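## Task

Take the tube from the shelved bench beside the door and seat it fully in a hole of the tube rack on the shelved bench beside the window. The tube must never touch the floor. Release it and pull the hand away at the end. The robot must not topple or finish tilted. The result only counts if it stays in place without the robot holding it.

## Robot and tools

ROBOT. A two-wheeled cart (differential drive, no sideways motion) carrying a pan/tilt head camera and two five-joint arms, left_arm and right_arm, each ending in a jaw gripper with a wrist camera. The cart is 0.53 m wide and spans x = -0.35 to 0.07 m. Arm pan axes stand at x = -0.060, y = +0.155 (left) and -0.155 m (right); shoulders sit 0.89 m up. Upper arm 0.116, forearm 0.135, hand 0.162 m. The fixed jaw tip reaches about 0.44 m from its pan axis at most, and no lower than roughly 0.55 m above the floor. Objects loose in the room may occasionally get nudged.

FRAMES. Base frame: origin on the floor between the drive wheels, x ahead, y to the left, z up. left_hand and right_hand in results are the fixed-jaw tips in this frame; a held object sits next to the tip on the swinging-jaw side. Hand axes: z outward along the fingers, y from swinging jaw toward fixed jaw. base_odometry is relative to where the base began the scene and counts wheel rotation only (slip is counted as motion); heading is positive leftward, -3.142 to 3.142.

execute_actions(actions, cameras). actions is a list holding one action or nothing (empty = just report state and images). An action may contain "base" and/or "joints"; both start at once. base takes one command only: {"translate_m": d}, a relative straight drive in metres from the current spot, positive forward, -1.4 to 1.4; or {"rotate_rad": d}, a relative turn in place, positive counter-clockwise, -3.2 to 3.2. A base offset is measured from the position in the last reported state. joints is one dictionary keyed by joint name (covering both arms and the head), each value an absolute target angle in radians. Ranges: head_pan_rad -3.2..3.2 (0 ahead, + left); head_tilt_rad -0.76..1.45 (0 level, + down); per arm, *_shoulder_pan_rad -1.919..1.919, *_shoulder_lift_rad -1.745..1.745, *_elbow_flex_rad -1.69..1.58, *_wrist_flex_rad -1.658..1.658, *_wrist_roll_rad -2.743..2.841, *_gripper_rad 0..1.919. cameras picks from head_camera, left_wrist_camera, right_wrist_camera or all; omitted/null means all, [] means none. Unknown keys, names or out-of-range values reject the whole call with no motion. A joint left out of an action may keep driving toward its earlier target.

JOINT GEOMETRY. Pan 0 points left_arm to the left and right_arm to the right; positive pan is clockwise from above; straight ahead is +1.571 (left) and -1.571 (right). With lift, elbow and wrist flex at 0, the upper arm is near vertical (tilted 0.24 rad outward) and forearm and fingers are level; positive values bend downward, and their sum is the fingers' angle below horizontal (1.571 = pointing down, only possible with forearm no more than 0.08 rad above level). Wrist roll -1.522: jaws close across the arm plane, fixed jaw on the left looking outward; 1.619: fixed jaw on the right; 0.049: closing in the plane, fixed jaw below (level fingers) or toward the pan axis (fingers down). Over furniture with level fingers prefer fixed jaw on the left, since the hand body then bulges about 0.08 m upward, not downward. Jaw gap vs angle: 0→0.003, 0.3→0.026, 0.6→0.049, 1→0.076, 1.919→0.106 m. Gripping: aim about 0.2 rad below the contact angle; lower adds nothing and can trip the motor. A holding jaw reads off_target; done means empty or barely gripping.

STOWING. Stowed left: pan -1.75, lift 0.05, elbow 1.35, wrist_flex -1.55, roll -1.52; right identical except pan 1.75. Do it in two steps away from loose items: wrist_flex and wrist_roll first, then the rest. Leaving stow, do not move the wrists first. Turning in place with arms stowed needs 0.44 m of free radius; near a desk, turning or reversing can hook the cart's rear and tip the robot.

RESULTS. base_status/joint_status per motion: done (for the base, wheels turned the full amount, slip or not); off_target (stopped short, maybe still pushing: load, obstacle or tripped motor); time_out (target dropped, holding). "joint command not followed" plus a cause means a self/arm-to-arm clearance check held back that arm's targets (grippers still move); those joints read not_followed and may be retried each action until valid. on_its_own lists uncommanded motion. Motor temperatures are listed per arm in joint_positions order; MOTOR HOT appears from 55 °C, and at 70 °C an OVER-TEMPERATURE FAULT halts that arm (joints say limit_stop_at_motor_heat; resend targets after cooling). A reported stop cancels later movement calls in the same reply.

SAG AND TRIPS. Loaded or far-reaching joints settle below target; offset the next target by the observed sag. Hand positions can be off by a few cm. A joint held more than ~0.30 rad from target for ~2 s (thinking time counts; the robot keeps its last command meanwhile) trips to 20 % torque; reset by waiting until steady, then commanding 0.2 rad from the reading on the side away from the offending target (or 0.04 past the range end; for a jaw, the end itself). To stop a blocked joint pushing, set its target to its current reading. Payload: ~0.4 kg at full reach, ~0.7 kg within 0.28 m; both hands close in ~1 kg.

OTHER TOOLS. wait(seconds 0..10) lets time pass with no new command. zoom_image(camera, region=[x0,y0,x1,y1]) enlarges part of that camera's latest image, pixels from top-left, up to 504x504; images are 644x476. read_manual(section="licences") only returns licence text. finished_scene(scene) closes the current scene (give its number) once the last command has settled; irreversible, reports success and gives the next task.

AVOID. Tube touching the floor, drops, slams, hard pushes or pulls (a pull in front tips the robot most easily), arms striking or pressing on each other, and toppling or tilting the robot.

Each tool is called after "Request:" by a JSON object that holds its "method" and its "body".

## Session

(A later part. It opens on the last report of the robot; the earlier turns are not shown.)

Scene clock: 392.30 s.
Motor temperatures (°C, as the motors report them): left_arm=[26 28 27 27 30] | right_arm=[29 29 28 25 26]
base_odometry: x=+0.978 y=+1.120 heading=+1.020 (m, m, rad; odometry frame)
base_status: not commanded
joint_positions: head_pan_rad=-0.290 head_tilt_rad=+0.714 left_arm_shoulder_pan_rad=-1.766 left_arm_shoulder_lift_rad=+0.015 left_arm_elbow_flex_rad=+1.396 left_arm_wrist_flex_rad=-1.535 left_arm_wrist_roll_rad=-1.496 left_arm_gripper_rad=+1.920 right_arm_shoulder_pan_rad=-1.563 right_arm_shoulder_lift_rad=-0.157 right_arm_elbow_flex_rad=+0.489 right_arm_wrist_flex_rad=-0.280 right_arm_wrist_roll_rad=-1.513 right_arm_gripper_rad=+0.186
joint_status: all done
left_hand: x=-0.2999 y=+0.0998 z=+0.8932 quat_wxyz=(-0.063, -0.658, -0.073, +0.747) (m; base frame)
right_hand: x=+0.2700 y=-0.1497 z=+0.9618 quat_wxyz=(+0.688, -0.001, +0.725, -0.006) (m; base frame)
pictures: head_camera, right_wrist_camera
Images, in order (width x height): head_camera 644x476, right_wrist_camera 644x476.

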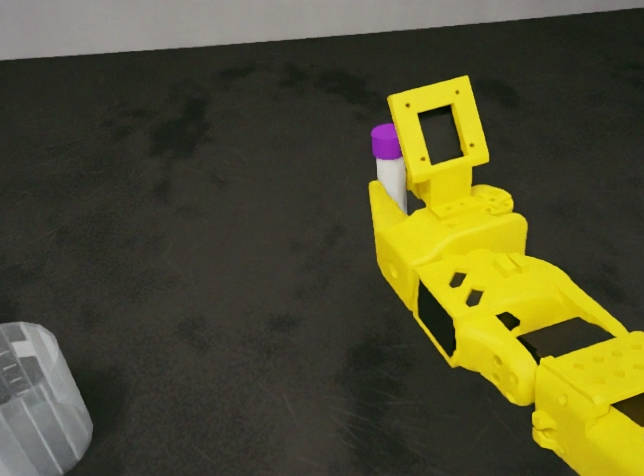

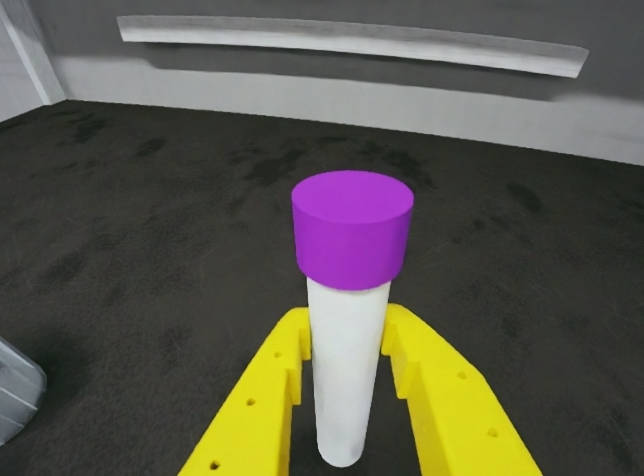

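Request:
{"method": "execute_actions", "body": {"actions": [{"base":{"translate_m":-0.5},"joints":{"head_pan_rad":0.0,"head_tilt_rad":0.45}}], "cameras": []}}

Request:
{"method": "execute_actions", "body": {"actions": [{"base":{"rotate_rad":2.856}}], "cameras": ["head_camera"]}}

Request:
{"method": "execute_actions", "body": {"actions": [{"base":{"translate_m":1.4}}], "cameras": ["head_camera"]}}

Scene clock: 427.80 s.
Motor temperatures (°C, as the motors report them): left_arm=[26 28 27 27 30] | right_arm=[29 29 28 25 26]
base_odometry: x=+0.716 y=+0.694 heading=+1.019 (m, m, rad; odometry frame)
base_status: done
joint_positions: head_pan_rad=-0.010 head_tilt_rad=+0.463 left_arm_shoulder_pan_rad=-1.766 left_arm_shoulder_lift_rad=+0.015 left_arm_elbow_flex_rad=+1.396 left_arm_wrist_flex_rad=-1.535 left_arm_wrist_roll_rad=-1.496 left_arm_gripper_rad=+1.920 right_arm_shoulder_pan_rad=-1.563 right_arm_shoulder_lift_rad=-0.157 right_arm_elbow_flex_rad=+0.489 right_arm_wrist_flex_rad=-0.280 right_arm_wrist_roll_rad=-1.514 right_arm_gripper_rad=+0.186
joint_status: all done
left_hand: x=-0.2999 y=+0.0998 z=+0.8932 quat_wxyz=(-0.063, -0.658, -0.073, +0.747) (m; base frame)
right_hand: x=+0.2700 y=-0.1497 z=+0.9618 quat_wxyz=(+0.688, +0.000, +0.725, -0.005) (m; base frame)
pictures: none
No camera images: the call's "cameras" was empty. Leave "cameras" out to get every camera's image.

Scene clock: 432.07 s.
Motor temperatures (°C, as the motors report them): left_arm=[26 28 27 27 30] | right_arm=[29 29 28 25 26]
base_odometry: x=+0.715 y=+0.694 heading=-2.409 (m, m, rad; odometry frame)
base_status: done
joint_positions: head_pan_rad=-0.010 head_tilt_rad=+0.463 left_arm_shoulder_pan_rad=-1.766 left_arm_shoulder_lift_rad=+0.015 left_arm_elbow_flex_rad=+1.396 left_arm_wrist_flex_rad=-1.535 left_arm_wrist_roll_rad=-1.496 left_arm_gripper_rad=+1.920 right_arm_shoulder_pan_rad=-1.565 right_arm_shoulder_lift_rad=-0.157 right_arm_elbow_flex_rad=+0.489 right_arm_wrist_flex_rad=-0.280 right_arm_wrist_roll_rad=-1.514 right_arm_gripper_rad=+0.186
joint_status: not commanded
left_hand: x=-0.2999 y=+0.0998 z=+0.8932 quat_wxyz=(-0.063, -0.658, -0.073, +0.747) (m; base frame)
right_hand: x=+0.2700 y=-0.1492 z=+0.9618 quat_wxyz=(+0.688, -0.001, +0.725, -0.005) (m; base frame)
pictures: head_camera
Images, in order (width x height): head_camera 644x476.

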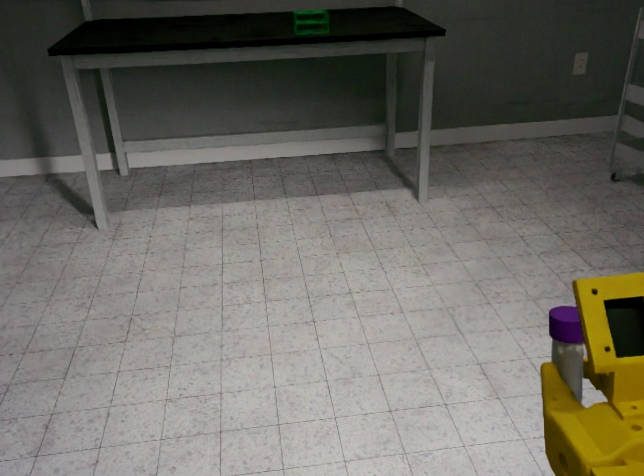

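Scene clock: 439.90 s.
Motor temperatures (°C, as the motors report them): left_arm=[26 28 27 27 30] | right_arm=[29 29 28 25 26]
base_odometry: x=-0.325 y=-0.243 heading=-2.410 (m, m, rad; odometry frame)
base_status: done
joint_positions: head_pan_rad=-0.010 head_tilt_rad=+0.463 left_arm_shoulder_pan_rad=-1.766 left_arm_shoulder_lift_rad=+0.015 left_arm_elbow_flex_rad=+1.396 left_arm_wrist_flex_rad=-1.535 left_arm_wrist_roll_rad=-1.496 left_arm_gripper_rad=+1.920 right_arm_shoulder_pan_rad=-1.565 right_arm_shoulder_lift_rad=-0.159 right_arm_elbow_flex_rad=+0.489 right_arm_wrist_flex_rad=-0.280 right_arm_wrist_roll_rad=-1.514 right_arm_gripper_rad=+0.186
joint_status: not commanded
left_hand: x=-0.2999 y=+0.0998 z=+0.8932 quat_wxyz=(-0.063, -0.658, -0.073, +0.747) (m; base frame)
right_hand: x=+0.2699 y=-0.1492 z=+0.9623 quat_wxyz=(+0.689, -0.001, +0.725, -0.005) (m; base frame)
pictures: head_camera
Images, in order (width x height): head_camera 644x476.

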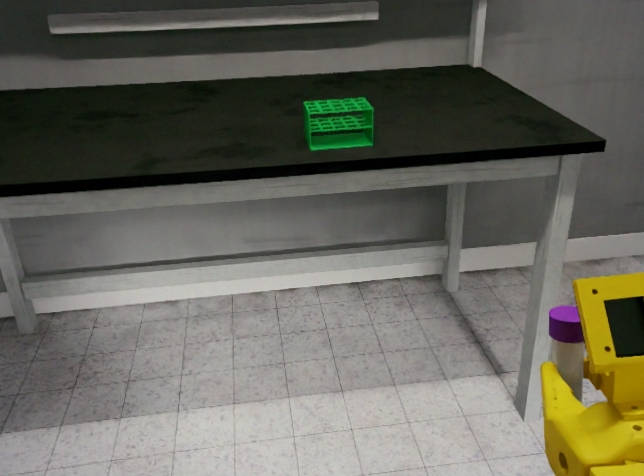

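Request:
{"method": "execute_actions", "body": {"actions": [{"base":{"rotate_rad":0.08}}], "cameras": []}}

Request:
{"method": "execute_actions", "body": {"actions": [{"base":{"translate_m":0.75},"joints":{"head_tilt_rad":0.72,"head_pan_rad":-0.2}}], "cameras": ["head_camera","right_wrist_camera"]}}

Scene clock: 460.03 s.
Motor temperatures (°C, as the motors report them): left_arm=[26 28 27 27 30] | right_arm=[29 29 28 25 26]
base_odometry: x=-0.325 y=-0.244 heading=-2.329 (m, m, rad; odometry frame)
base_status: done
joint_positions: head_pan_rad=-0.010 head_tilt_rad=+0.463 left_arm_shoulder_pan_rad=-1.766 left_arm_shoulder_lift_rad=+0.015 left_arm_elbow_flex_rad=+1.396 left_arm_wrist_flex_rad=-1.535 left_arm_wrist_roll_rad=-1.496 left_arm_gripper_rad=+1.920 right_arm_shoulder_pan_rad=-1.565 right_arm_shoulder_lift_rad=-0.159 right_arm_elbow_flex_rad=+0.489 right_arm_wrist_flex_rad=-0.280 right_arm_wrist_roll_rad=-1.514 right_arm_gripper_rad=+0.186
joint_status: not commanded
left_hand: x=-0.2999 y=+0.0998 z=+0.8932 quat_wxyz=(-0.063, -0.658, -0.073, +0.747) (m; base frame)
right_hand: x=+0.2699 y=-0.1492 z=+0.9623 quat_wxyz=(+0.689, -0.001, +0.725, -0.005) (m; base frame)
pictures: none
No camera images: the call's "cameras" was empty. Leave "cameras" out to get every camera's image.

Scene clock: 464.63 s.
Motor temperatures (°C, as the motors report them): left_arm=[26 28 27 27 30] | right_arm=[29 30 28 25 26]
base_odometry: x=-0.840 y=-0.790 heading=-2.328 (m, m, rad; odometry frame)
base_status: done
joint_positions: head_pan_rad=-0.190 head_tilt_rad=+0.715 left_arm_shoulder_pan_rad=-1.766 left_arm_shoulder_lift_rad=+0.015 left_arm_elbow_flex_rad=+1.396 left_arm_wrist_flex_rad=-1.535 left_arm_wrist_roll_rad=-1.496 left_arm_gripper_rad=+1.920 right_arm_shoulder_pan_rad=-1.565 right_arm_shoulder_lift_rad=-0.159 right_arm_elbow_flex_rad=+0.489 right_arm_wrist_flex_rad=-0.280 right_arm_wrist_roll_rad=-1.514 right_arm_gripper_rad=+0.186
joint_status: all done
left_hand: x=-0.2999 y=+0.0998 z=+0.8932 quat_wxyz=(-0.063, -0.658, -0.073, +0.747) (m; base frame)
right_hand: x=+0.2699 y=-0.1492 z=+0.9623 quat_wxyz=(+0.689, -0.001, +0.725, -0.005) (m; base frame)
pictures: head_camera, right_wrist_camera
Images, in order (width x height): head_camera 644x476, right_wrist_camera 644x476.

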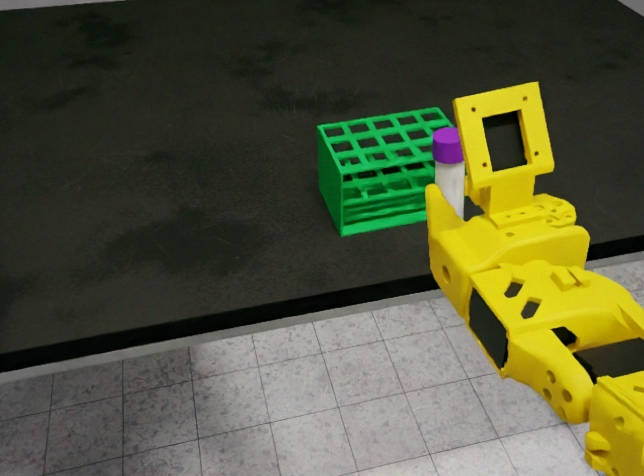

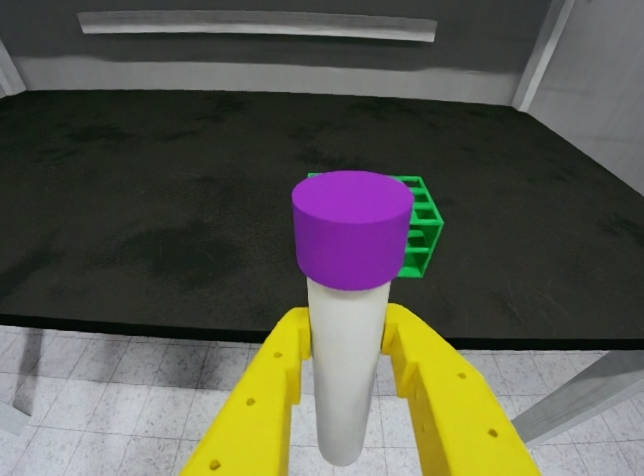

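Request:
{"method": "zoom_image", "body": {"camera": "head_camera", "region": [300, 90, 480, 250]}}

Region (300, 90, 480, 250) of head_camera's 644x476 image, scaled by 2.800.

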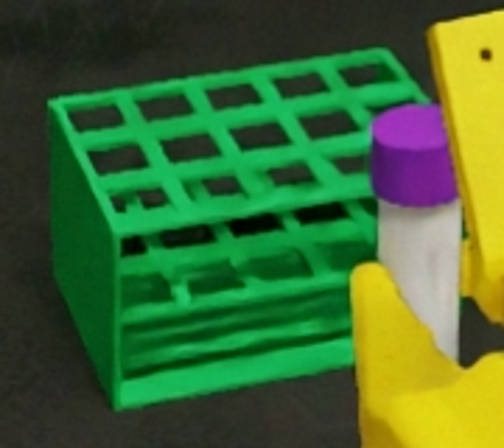

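Request:
{"method": "execute_actions", "body": {"actions": [{"joints":{"right_arm_shoulder_lift_rad":-0.14,"right_arm_elbow_flex_rad":0.13,"right_arm_wrist_flex_rad":-0.06}}], "cameras": ["head_camera","right_wrist_camera"]}}

Scene clock: 585.63 s.
Motor temperatures (°C, as the motors report them): left_arm=[26 28 27 27 30] | right_arm=[29 30 28 25 26]
base_odometry: x=-0.840 y=-0.790 heading=-2.328 (m, m, rad; odometry frame)
base_status: not commanded
joint_positions: head_pan_rad=-0.190 head_tilt_rad=+0.715 left_arm_shoulder_pan_rad=-1.766 left_arm_shoulder_lift_rad=+0.015 left_arm_elbow_flex_rad=+1.396 left_arm_wrist_flex_rad=-1.535 left_arm_wrist_roll_rad=-1.496 left_arm_gripper_rad=+1.920 right_arm_shoulder_pan_rad=-1.565 right_arm_shoulder_lift_rad=-0.125 right_arm_elbow_flex_rad=+0.172 right_arm_wrist_flex_rad=-0.065 right_arm_wrist_roll_rad=-1.514 right_arm_gripper_rad=+0.186
joint_status: all done
left_hand: x=-0.2999 y=+0.0998 z=+0.8932 quat_wxyz=(-0.063, -0.658, -0.073, +0.747) (m; base frame)
right_hand: x=+0.2797 y=-0.1493 z=+1.0107 quat_wxyz=(+0.713, -0.001, +0.701, -0.005) (m; base frame)
pictures: head_camera, right_wrist_camera
Images, in order (width x height): head_camera 644x476, right_wrist_camera 644x476.

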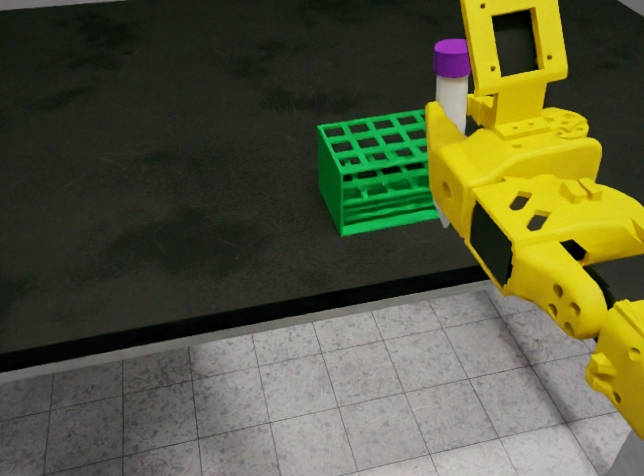

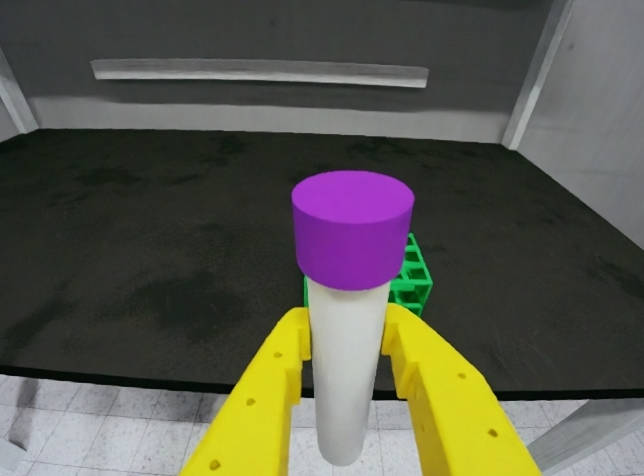

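Request:
{"method": "zoom_image", "body": {"camera": "head_camera", "region": [400, 30, 520, 250]}}

Region (400, 30, 520, 250) of head_camera's 644x476 image, scaled by 2.291; it fills the left 275 columns of this view, and the rest is white.

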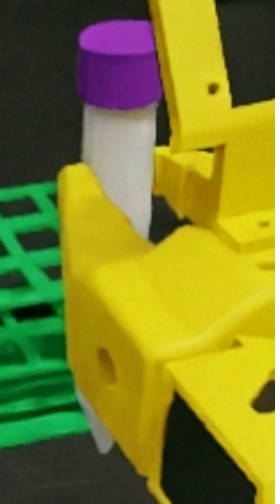

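Request:
{"method": "execute_actions", "body": {"actions": [{"joints":{"right_arm_wrist_roll_rad":-1.585}}], "cameras": ["head_camera","right_wrist_camera"]}}

Scene clock: 617.40 s.
Motor temperatures (°C, as the motors report them): left_arm=[26 28 27 27 30] | right_arm=[29 30 28 25 26]
base_odometry: x=-0.840 y=-0.790 heading=-2.328 (m, m, rad; odometry frame)
base_status: not commanded
joint_positions: head_pan_rad=-0.190 head_tilt_rad=+0.715 left_arm_shoulder_pan_rad=-1.766 left_arm_shoulder_lift_rad=+0.015 left_arm_elbow_flex_rad=+1.396 left_arm_wrist_flex_rad=-1.535 left_arm_wrist_roll_rad=-1.496 left_arm_gripper_rad=+1.920 right_arm_shoulder_pan_rad=-1.565 right_arm_shoulder_lift_rad=-0.125 right_arm_elbow_flex_rad=+0.172 right_arm_wrist_flex_rad=-0.065 right_arm_wrist_roll_rad=-1.576 right_arm_gripper_rad=+0.186
joint_status: all done
left_hand: x=-0.2999 y=+0.0998 z=+0.8932 quat_wxyz=(-0.063, -0.658, -0.073, +0.747) (m; base frame)
right_hand: x=+0.2797 y=-0.1493 z=+1.0112 quat_wxyz=(+0.713, +0.021, +0.700, +0.017) (m; base frame)
pictures: head_camera, right_wrist_camera
Images, in order (width x height): head_camera 644x476, right_wrist_camera 644x476.

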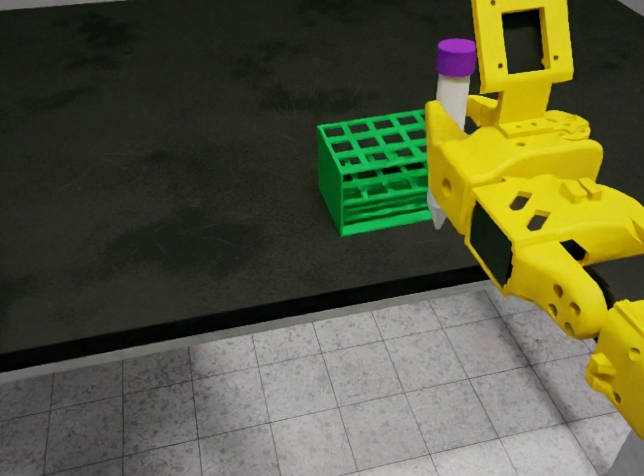

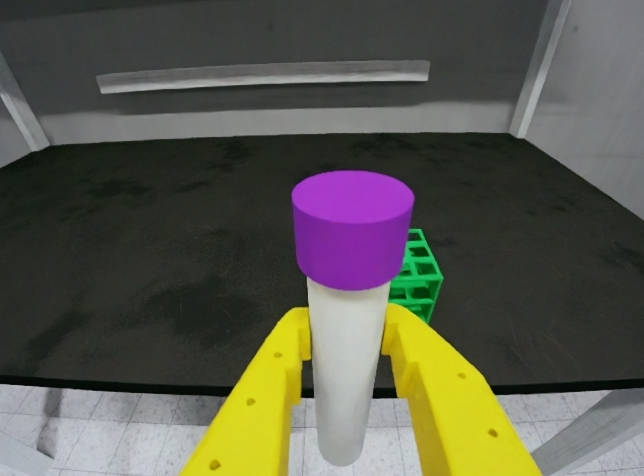

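Request:
{"method": "execute_actions", "body": {"actions": [{"base":{"translate_m":0.215},"joints":{"right_arm_shoulder_pan_rad":-1.52,"head_tilt_rad":0.85,"head_pan_rad":-0.4}}], "cameras": ["head_camera","right_wrist_camera"]}}

Scene clock: 639.77 s.
Motor temperatures (°C, as the motors report them): left_arm=[26 28 27 27 30] | right_arm=[29 30 28 25 26]
base_odometry: x=-0.988 y=-0.946 heading=-2.328 (m, m, rad; odometry frame)
base_status: done
joint_positions: head_pan_rad=-0.390 head_tilt_rad=+0.845 left_arm_shoulder_pan_rad=-1.766 left_arm_shoulder_lift_rad=+0.015 left_arm_elbow_flex_rad=+1.396 left_arm_wrist_flex_rad=-1.535 left_arm_wrist_roll_rad=-1.496 left_arm_gripper_rad=+1.920 right_arm_shoulder_pan_rad=-1.528 right_arm_shoulder_lift_rad=-0.125 right_arm_elbow_flex_rad=+0.170 right_arm_wrist_flex_rad=-0.065 right_arm_wrist_roll_rad=-1.576 right_arm_gripper_rad=+0.186
joint_status: all done
left_hand: x=-0.2999 y=+0.0998 z=+0.8932 quat_wxyz=(-0.063, -0.658, -0.073, +0.747) (m; base frame)
right_hand: x=+0.2796 y=-0.1618 z=+1.0116 quat_wxyz=(+0.714, +0.034, +0.699, +0.004) (m; base frame)
pictures: head_camera, right_wrist_camera
Images, in order (width x height): head_camera 644x476, right_wrist_camera 644x476.

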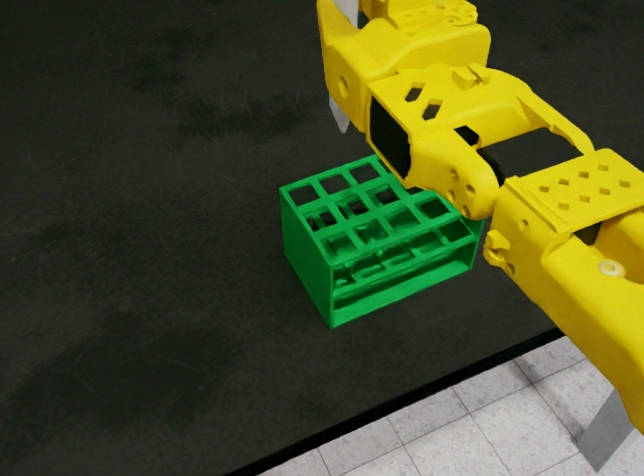

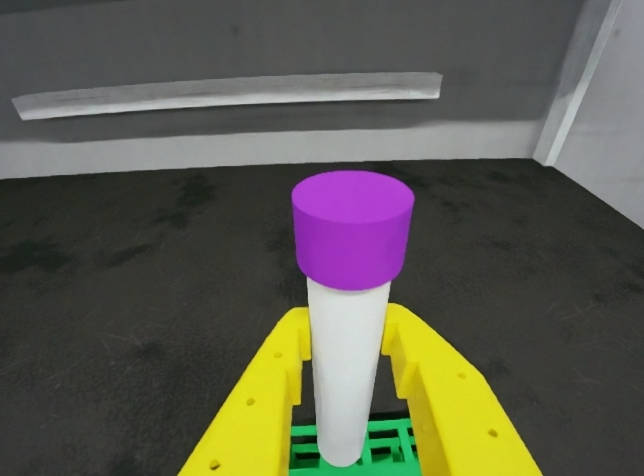

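Request:
{"method": "zoom_image", "body": {"camera": "head_camera", "region": [270, 90, 490, 330]}}

Region (270, 90, 490, 330) of head_camera's 644x476 image, scaled by 2.100; it fills the left 462 columns of this view, and the rest is white.

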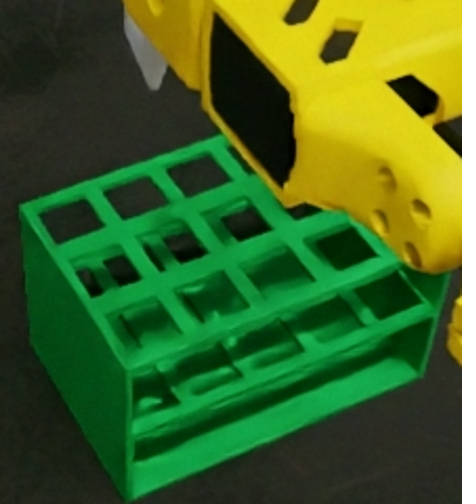

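Request:
{"method": "execute_actions", "body": {"actions": [{"joints":{"right_arm_shoulder_pan_rad":-1.492,"right_arm_shoulder_lift_rad":-0.03,"right_arm_elbow_flex_rad":0.415,"right_arm_wrist_flex_rad":-0.43}}], "cameras": ["head_camera","right_wrist_camera"]}}

Request:
{"method": "zoom_image", "body": {"camera": "head_camera", "region": [270, 90, 490, 330]}}

Scene clock: 675.00 s.
Motor temperatures (°C, as the motors report them): left_arm=[26 28 27 27 30] | right_arm=[29 30 29 25 26]
base_odometry: x=-0.988 y=-0.946 heading=-2.328 (m, m, rad; odometry frame)
base_status: not commanded
joint_positions: head_pan_rad=-0.390 head_tilt_rad=+0.845 left_arm_shoulder_pan_rad=-1.766 left_arm_shoulder_lift_rad=+0.015 left_arm_elbow_flex_rad=+1.396 left_arm_wrist_flex_rad=-1.535 left_arm_wrist_roll_rad=-1.496 left_arm_gripper_rad=+1.920 right_arm_shoulder_pan_rad=-1.499 right_arm_shoulder_lift_rad=-0.013 right_arm_elbow_flex_rad=+0.423 right_arm_wrist_flex_rad=-0.409 right_arm_wrist_roll_rad=-1.576 right_arm_gripper_rad=+0.186
joint_status: all done
left_hand: x=-0.2999 y=+0.0998 z=+0.8932 quat_wxyz=(-0.063, -0.658, -0.073, +0.747) (m; base frame)
right_hand: x=+0.2829 y=-0.1719 z=+0.9578 quat_wxyz=(+0.706, +0.044, +0.706, -0.007) (m; base frame)
pictures: head_camera, right_wrist_camera
Images, in order (width x height): head_camera 644x476, right_wrist_camera 644x476.

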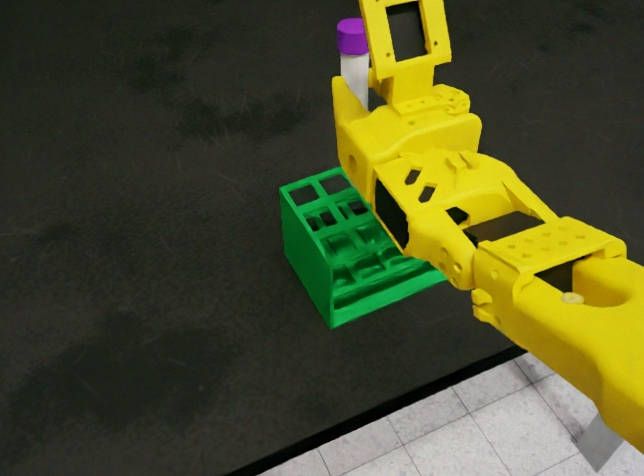

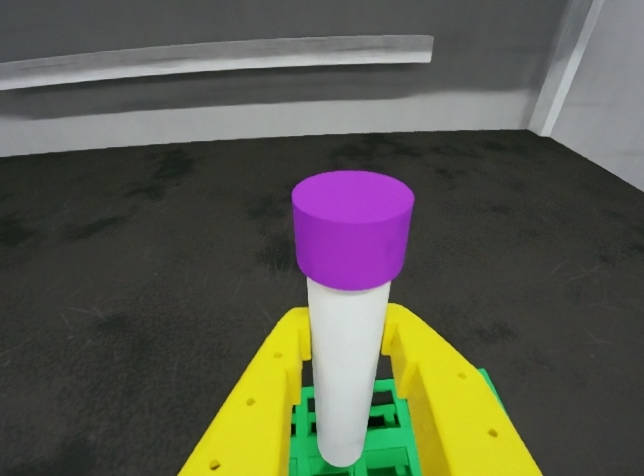

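Region (270, 90, 490, 330) of head_camera's 644x476 image, scaled by 2.100; it fills the left 462 columns of this view, and the rest is white.

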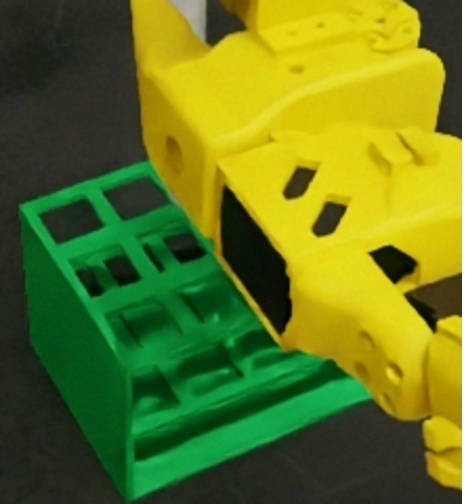

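Request:
{"method": "zoom_image", "body": {"camera": "right_wrist_camera", "region": [240, 320, 520, 476]}}

Region (240, 320, 520, 476) of right_wrist_camera's 644x476 image, scaled by 1.800; it fills the top 281 rows of this view, and the rest is white.

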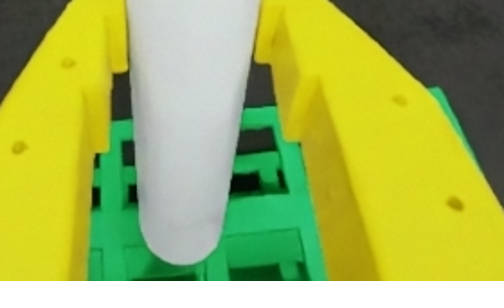

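Request:
{"method": "execute_actions", "body": {"actions": [{"joints":{"right_arm_shoulder_pan_rad":-1.502,"right_arm_shoulder_lift_rad":0.049,"right_arm_wrist_flex_rad":-0.512}}], "cameras": ["head_camera","right_wrist_camera"]}}

Request:
{"method": "zoom_image", "body": {"camera": "right_wrist_camera", "region": [240, 320, 520, 476]}}

Scene clock: 730.17 s.
Motor temperatures (°C, as the motors report them): left_arm=[26 28 27 27 30] | right_arm=[29 30 29 25 26]
base_odometry: x=-0.988 y=-0.946 heading=-2.328 (m, m, rad; odometry frame)
base_status: not commanded
joint_positions: head_pan_rad=-0.390 head_tilt_rad=+0.845 left_arm_shoulder_pan_rad=-1.766 left_arm_shoulder_lift_rad=+0.015 left_arm_elbow_flex_rad=+1.396 left_arm_wrist_flex_rad=-1.535 left_arm_wrist_roll_rad=-1.496 left_arm_gripper_rad=+1.920 right_arm_shoulder_pan_rad=-1.499 right_arm_shoulder_lift_rad=+0.064 right_arm_elbow_flex_rad=+0.425 right_arm_wrist_flex_rad=-0.490 right_arm_wrist_roll_rad=-1.576 right_arm_gripper_rad=+0.186
joint_status: all done
left_hand: x=-0.2999 y=+0.0998 z=+0.8932 quat_wxyz=(-0.063, -0.658, -0.073, +0.747) (m; base frame)
right_hand: x=+0.2872 y=-0.1723 z=+0.9463 quat_wxyz=(+0.708, +0.044, +0.705, -0.007) (m; base frame)
pictures: head_camera, right_wrist_camera
Images, in order (width x height): head_camera 644x476, right_wrist_camera 644x476.

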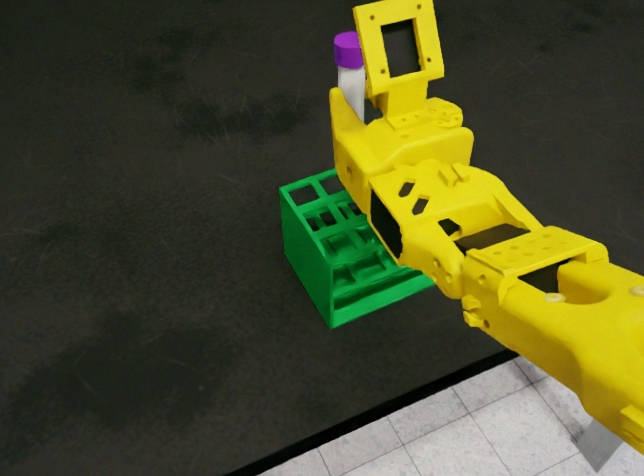

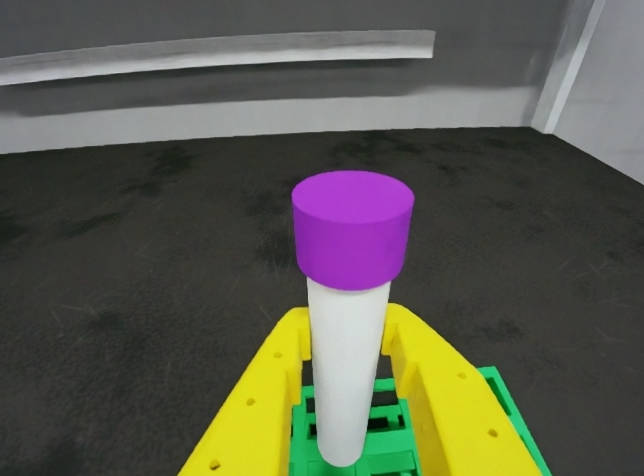

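Region (240, 320, 520, 476) of right_wrist_camera's 644x476 image, scaled by 1.800; it fills the top 281 rows of this view, and the rest is white.

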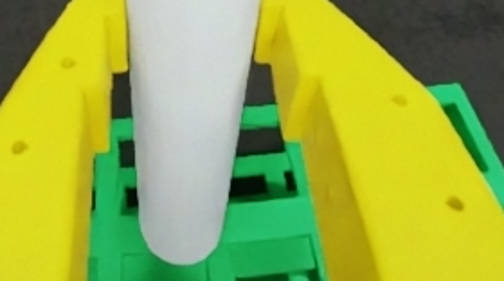

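Request:
{"method": "execute_actions", "body": {"actions": [{"joints":{"right_arm_shoulder_pan_rad":-1.517}}], "cameras": ["right_wrist_camera"]}}

Request:
{"method": "zoom_image", "body": {"camera": "right_wrist_camera", "region": [240, 320, 520, 476]}}

Scene clock: 746.73 s.
Motor temperatures (°C, as the motors report them): left_arm=[26 28 27 27 30] | right_arm=[29 30 29 25 26]
base_odometry: x=-0.988 y=-0.946 heading=-2.328 (m, m, rad; odometry frame)
base_status: not commanded
joint_positions: head_pan_rad=-0.390 head_tilt_rad=+0.845 left_arm_shoulder_pan_rad=-1.766 left_arm_shoulder_lift_rad=+0.015 left_arm_elbow_flex_rad=+1.396 left_arm_wrist_flex_rad=-1.535 left_arm_wrist_roll_rad=-1.496 left_arm_gripper_rad=+1.920 right_arm_shoulder_pan_rad=-1.510 right_arm_shoulder_lift_rad=+0.064 right_arm_elbow_flex_rad=+0.425 right_arm_wrist_flex_rad=-0.490 right_arm_wrist_roll_rad=-1.576 right_arm_gripper_rad=+0.186
joint_status: all done
left_hand: x=-0.2999 y=+0.0998 z=+0.8932 quat_wxyz=(-0.063, -0.658, -0.073, +0.747) (m; base frame)
right_hand: x=+0.2874 y=-0.1685 z=+0.9463 quat_wxyz=(+0.708, +0.040, +0.705, -0.003) (m; base frame)
pictures: right_wrist_camera
Images, in order (width x height): right_wrist_camera 644x476.

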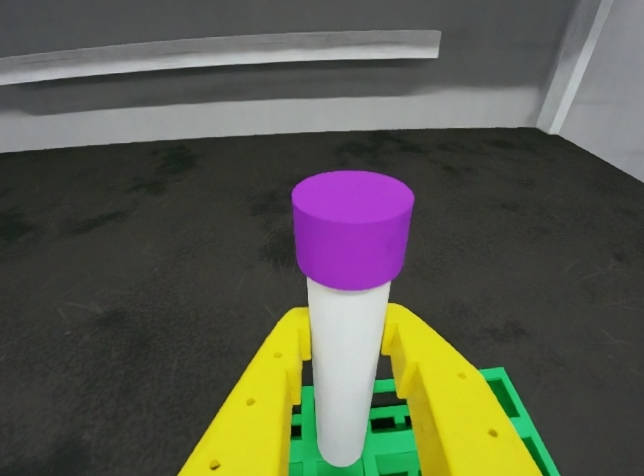

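Region (240, 320, 520, 476) of right_wrist_camera's 644x476 image, scaled by 1.800; it fills the top 281 rows of this view, and the rest is white.

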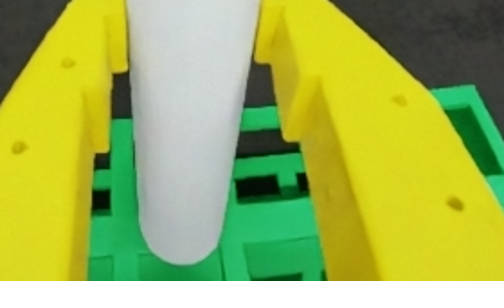

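Request:
{"method": "execute_actions", "body": {"actions": [{"joints":{"right_arm_shoulder_lift_rad":0.145,"right_arm_elbow_flex_rad":0.463,"right_arm_wrist_flex_rad":-0.654}}], "cameras": ["head_camera","right_wrist_camera"]}}

Request:
{"method": "zoom_image", "body": {"camera": "right_wrist_camera", "region": [240, 320, 520, 476]}}

Scene clock: 763.87 s.
Motor temperatures (°C, as the motors report them): left_arm=[26 28 27 27 30] | right_arm=[29 30 29 25 26]
base_odometry: x=-0.988 y=-0.946 heading=-2.328 (m, m, rad; odometry frame)
base_status: not commanded
joint_positions: head_pan_rad=-0.390 head_tilt_rad=+0.845 left_arm_shoulder_pan_rad=-1.766 left_arm_shoulder_lift_rad=+0.015 left_arm_elbow_flex_rad=+1.396 left_arm_wrist_flex_rad=-1.535 left_arm_wrist_roll_rad=-1.496 left_arm_gripper_rad=+1.920 right_arm_shoulder_pan_rad=-1.510 right_arm_shoulder_lift_rad=+0.162 right_arm_elbow_flex_rad=+0.471 right_arm_wrist_flex_rad=-0.632 right_arm_wrist_roll_rad=-1.576 right_arm_gripper_rad=+0.186
joint_status: all done
left_hand: x=-0.2999 y=+0.0998 z=+0.8932 quat_wxyz=(-0.063, -0.658, -0.073, +0.747) (m; base frame)
right_hand: x=+0.2884 y=-0.1686 z=+0.9252 quat_wxyz=(+0.707, +0.040, +0.706, -0.003) (m; base frame)
pictures: head_camera, right_wrist_camera
Images, in order (width x height): head_camera 644x476, right_wrist_camera 644x476.

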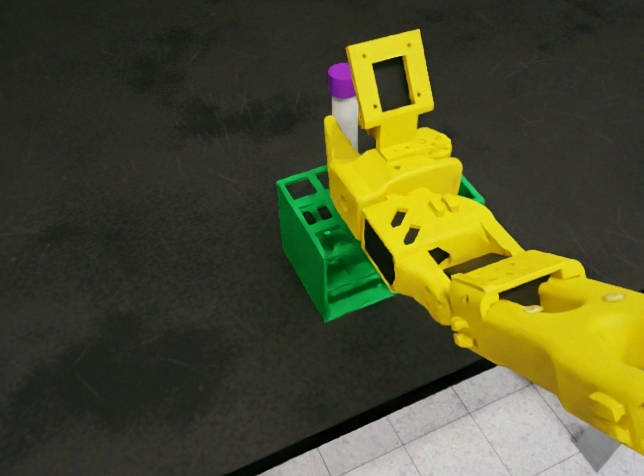

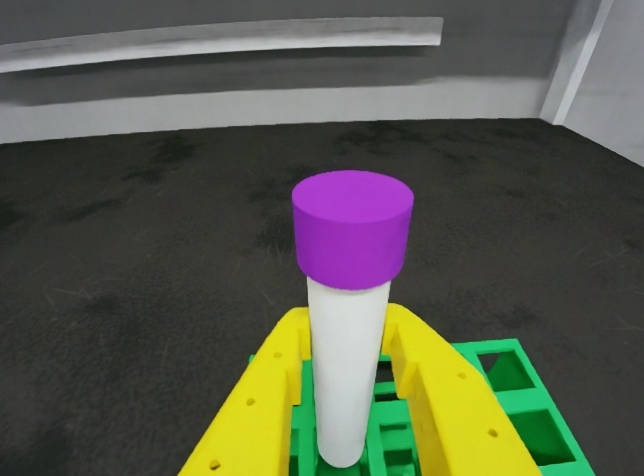

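Region (240, 320, 520, 476) of right_wrist_camera's 644x476 image, scaled by 1.800; it fills the top 281 rows of this view, and the rest is white.

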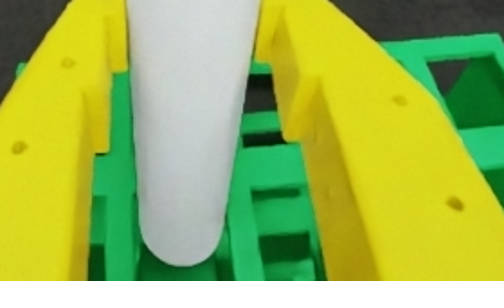

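Request:
{"method": "zoom_image", "body": {"camera": "head_camera", "region": [260, 50, 480, 330]}}

Region (260, 50, 480, 330) of head_camera's 644x476 image, scaled by 1.800; it fills the left 396 columns of this view, and the rest is white.

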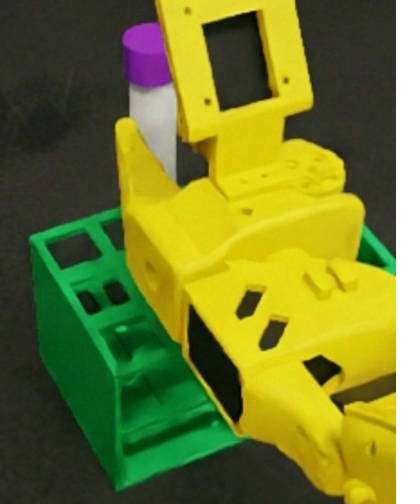

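Request:
{"method": "execute_actions", "body": {"actions": [{"joints":{"right_arm_shoulder_lift_rad":0.262,"right_arm_elbow_flex_rad":0.482,"right_arm_wrist_flex_rad":-0.79}}], "cameras": ["head_camera","right_wrist_camera"]}}

Scene clock: 780.90 s.
Motor temperatures (°C, as the motors report them): left_arm=[26 28 27 27 30] | right_arm=[29 30 29 25 26]
base_odometry: x=-0.988 y=-0.946 heading=-2.328 (m, m, rad; odometry frame)
base_status: not commanded
joint_positions: head_pan_rad=-0.390 head_tilt_rad=+0.845 left_arm_shoulder_pan_rad=-1.766 left_arm_shoulder_lift_rad=+0.015 left_arm_elbow_flex_rad=+1.396 left_arm_wrist_flex_rad=-1.535 left_arm_wrist_roll_rad=-1.496 left_arm_gripper_rad=+1.920 right_arm_shoulder_pan_rad=-1.510 right_arm_shoulder_lift_rad=+0.280 right_arm_elbow_flex_rad=+0.488 right_arm_wrist_flex_rad=-0.767 right_arm_wrist_roll_rad=-1.576 right_arm_gripper_rad=+0.186
joint_status: all done
left_hand: x=-0.2999 y=+0.0998 z=+0.8932 quat_wxyz=(-0.063, -0.658, -0.073, +0.747) (m; base frame)
right_hand: x=+0.2894 y=-0.1687 z=+0.9047 quat_wxyz=(+0.707, +0.040, +0.706, -0.003) (m; base frame)
pictures: head_camera, right_wrist_camera
Images, in order (width x height): head_camera 644x476, right_wrist_camera 644x476.

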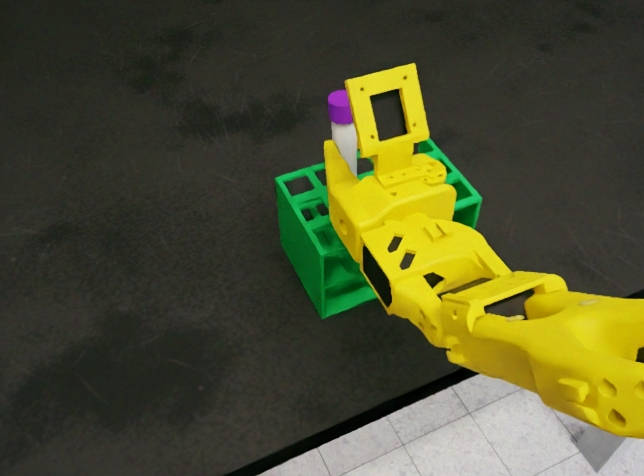

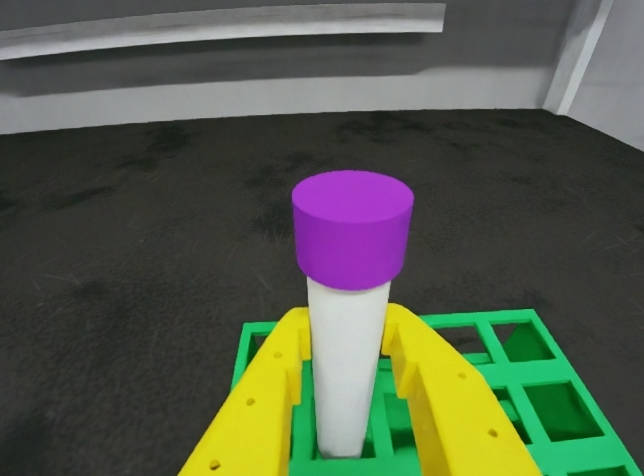

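Request:
{"method": "execute_actions", "body": {"actions": [{"joints":{"right_arm_shoulder_lift_rad":0.383,"right_arm_elbow_flex_rad":0.495,"right_arm_wrist_flex_rad":-0.925}}], "cameras": ["head_camera","right_wrist_camera"]}}

Scene clock: 805.10 s.
Motor temperatures (°C, as the motors report them): left_arm=[26 28 27 27 30] | right_arm=[29 30 29 25 26]
base_odometry: x=-0.988 y=-0.946 heading=-2.328 (m, m, rad; odometry frame)
base_status: not commanded
joint_positions: head_pan_rad=-0.390 head_tilt_rad=+0.845 left_arm_shoulder_pan_rad=-1.766 left_arm_shoulder_lift_rad=+0.015 left_arm_elbow_flex_rad=+1.396 left_arm_wrist_flex_rad=-1.535 left_arm_wrist_roll_rad=-1.496 left_arm_gripper_rad=+1.920 right_arm_shoulder_pan_rad=-1.510 right_arm_shoulder_lift_rad=+0.400 right_arm_elbow_flex_rad=+0.500 right_arm_wrist_flex_rad=-0.904 right_arm_wrist_roll_rad=-1.576 right_arm_gripper_rad=+0.186
joint_status: all done
left_hand: x=-0.2999 y=+0.0998 z=+0.8932 quat_wxyz=(-0.063, -0.658, -0.073, +0.747) (m; base frame)
right_hand: x=+0.2883 y=-0.1686 z=+0.8853 quat_wxyz=(+0.709, +0.040, +0.704, -0.003) (m; base frame)
pictures: head_camera, right_wrist_camera
Images, in order (width x height): head_camera 644x476, right_wrist_camera 644x476.

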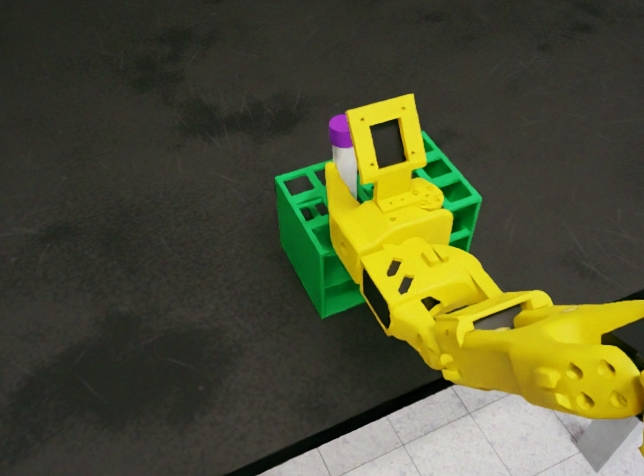

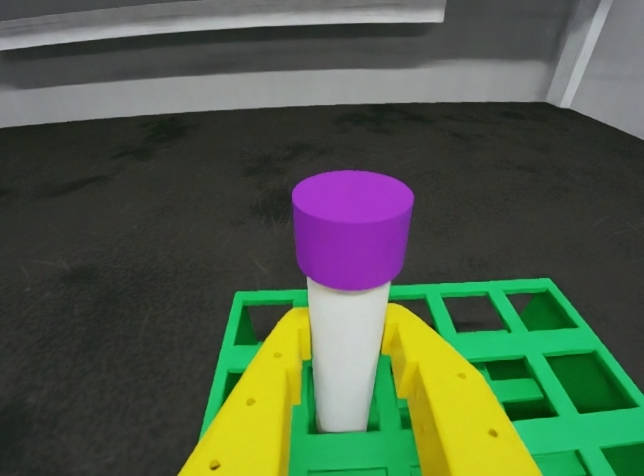

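Request:
{"method": "execute_actions", "body": {"actions": [{"joints":{"right_arm_shoulder_lift_rad":0.46,"right_arm_wrist_flex_rad":-1.0}}], "cameras": ["head_camera","right_wrist_camera"]}}

Scene clock: 813.67 s.
Motor temperatures (°C, as the motors report them): left_arm=[26 28 27 27 30] | right_arm=[29 30 29 25 26]
base_odometry: x=-0.988 y=-0.946 heading=-2.328 (m, m, rad; odometry frame)
base_status: not commanded
joint_positions: head_pan_rad=-0.390 head_tilt_rad=+0.845 left_arm_shoulder_pan_rad=-1.766 left_arm_shoulder_lift_rad=+0.015 left_arm_elbow_flex_rad=+1.396 left_arm_wrist_flex_rad=-1.535 left_arm_wrist_roll_rad=-1.496 left_arm_gripper_rad=+1.920 right_arm_shoulder_pan_rad=-1.510 right_arm_shoulder_lift_rad=+0.469 right_arm_elbow_flex_rad=+0.500 right_arm_wrist_flex_rad=-0.985 right_arm_wrist_roll_rad=-1.576 right_arm_gripper_rad=+0.186
joint_status: all done
left_hand: x=-0.2999 y=+0.0998 z=+0.8932 quat_wxyz=(-0.063, -0.658, -0.073, +0.747) (m; base frame)
right_hand: x=+0.2872 y=-0.1685 z=+0.8764 quat_wxyz=(+0.713, +0.040, +0.700, -0.003) (m; base frame)
pictures: head_camera, right_wrist_camera
Images, in order (width x height): head_camera 644x476, right_wrist_camera 644x476.

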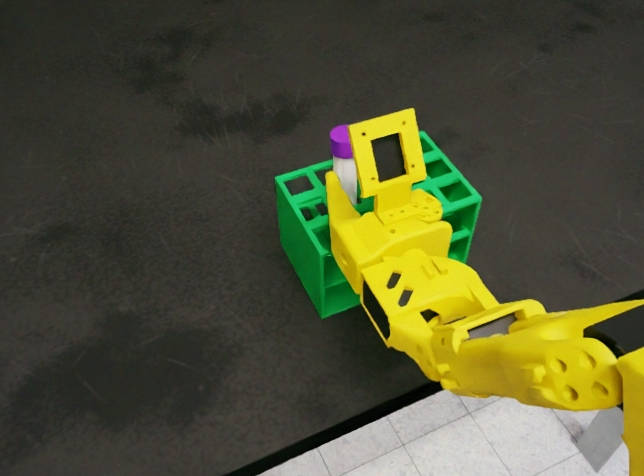

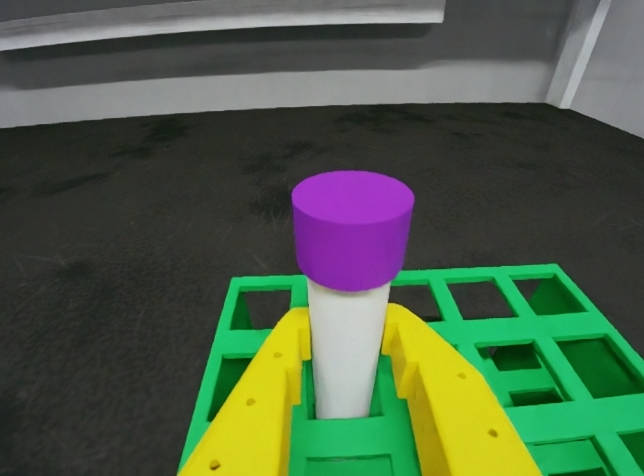

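Request:
{"method": "execute_actions", "body": {"actions": [{"joints":{"right_arm_gripper_rad":0.5}}], "cameras": ["head_camera","right_wrist_camera"]}}

Scene clock: 822.93 s.
Motor temperatures (°C, as the motors report them): left_arm=[26 28 27 27 30] | right_arm=[29 30 29 25 26]
base_odometry: x=-0.988 y=-0.946 heading=-2.328 (m, m, rad; odometry frame)
base_status: not commanded
joint_positions: head_pan_rad=-0.390 head_tilt_rad=+0.845 left_arm_shoulder_pan_rad=-1.766 left_arm_shoulder_lift_rad=+0.015 left_arm_elbow_flex_rad=+1.396 left_arm_wrist_flex_rad=-1.535 left_arm_wrist_roll_rad=-1.496 left_arm_gripper_rad=+1.920 right_arm_shoulder_pan_rad=-1.510 right_arm_shoulder_lift_rad=+0.476 right_arm_elbow_flex_rad=+0.500 right_arm_wrist_flex_rad=-0.985 right_arm_wrist_roll_rad=-1.576 right_arm_gripper_rad=+0.493
joint_status: all done
left_hand: x=-0.2999 y=+0.0998 z=+0.8932 quat_wxyz=(-0.063, -0.658, -0.073, +0.747) (m; base frame)
right_hand: x=+0.2871 y=-0.1685 z=+0.8740 quat_wxyz=(+0.710, +0.040, +0.703, -0.003) (m; base frame)
pictures: head_camera, right_wrist_camera
Images, in order (width x height): head_camera 644x476, right_wrist_camera 644x476.

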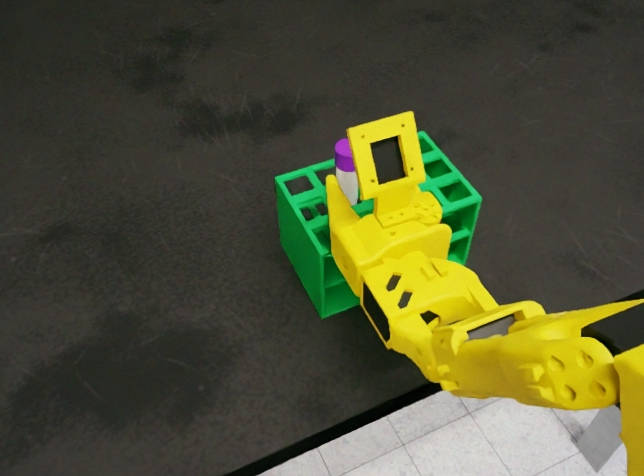

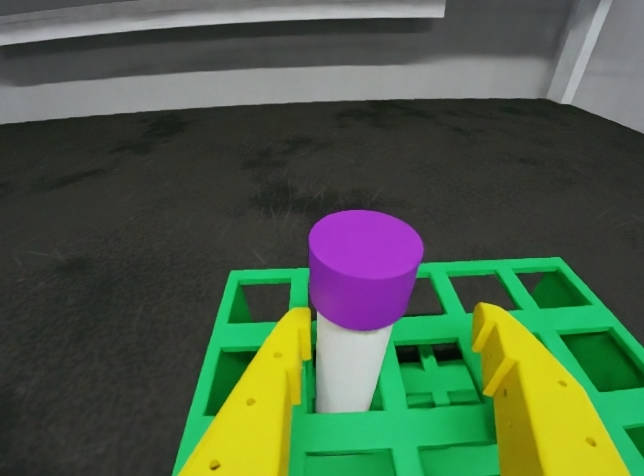

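Request:
{"method": "execute_actions", "body": {"actions": [{"joints":{"right_arm_shoulder_pan_rad":-1.545}}], "cameras": ["right_wrist_camera"]}}

Scene clock: 835.33 s.
Motor temperatures (°C, as the motors report them): left_arm=[26 28 27 27 30] | right_arm=[29 30 29 25 26]
base_odometry: x=-0.988 y=-0.946 heading=-2.328 (m, m, rad; odometry frame)
base_status: not commanded
joint_positions: head_pan_rad=-0.390 head_tilt_rad=+0.845 left_arm_shoulder_pan_rad=-1.766 left_arm_shoulder_lift_rad=+0.015 left_arm_elbow_flex_rad=+1.396 left_arm_wrist_flex_rad=-1.535 left_arm_wrist_roll_rad=-1.496 left_arm_gripper_rad=+1.920 right_arm_shoulder_pan_rad=-1.537 right_arm_shoulder_lift_rad=+0.476 right_arm_elbow_flex_rad=+0.500 right_arm_wrist_flex_rad=-0.985 right_arm_wrist_roll_rad=-1.576 right_arm_gripper_rad=+0.494
joint_status: all done
left_hand: x=-0.2999 y=+0.0998 z=+0.8932 quat_wxyz=(-0.063, -0.658, -0.073, +0.747) (m; base frame)
right_hand: x=+0.2873 y=-0.1589 z=+0.8740 quat_wxyz=(+0.710, +0.031, +0.703, +0.007) (m; base frame)
pictures: right_wrist_camera
Images, in order (width x height): right_wrist_camera 644x476.

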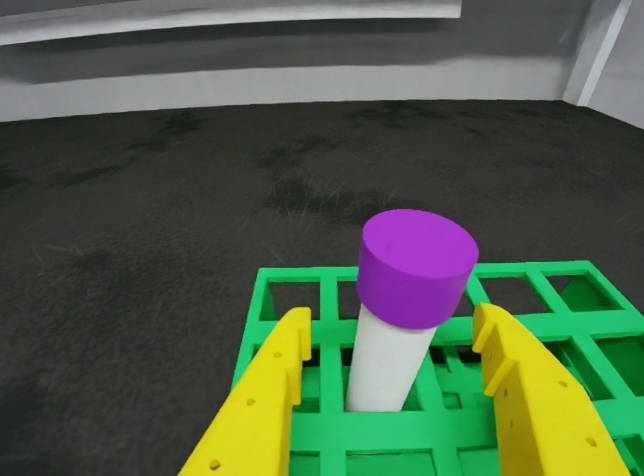

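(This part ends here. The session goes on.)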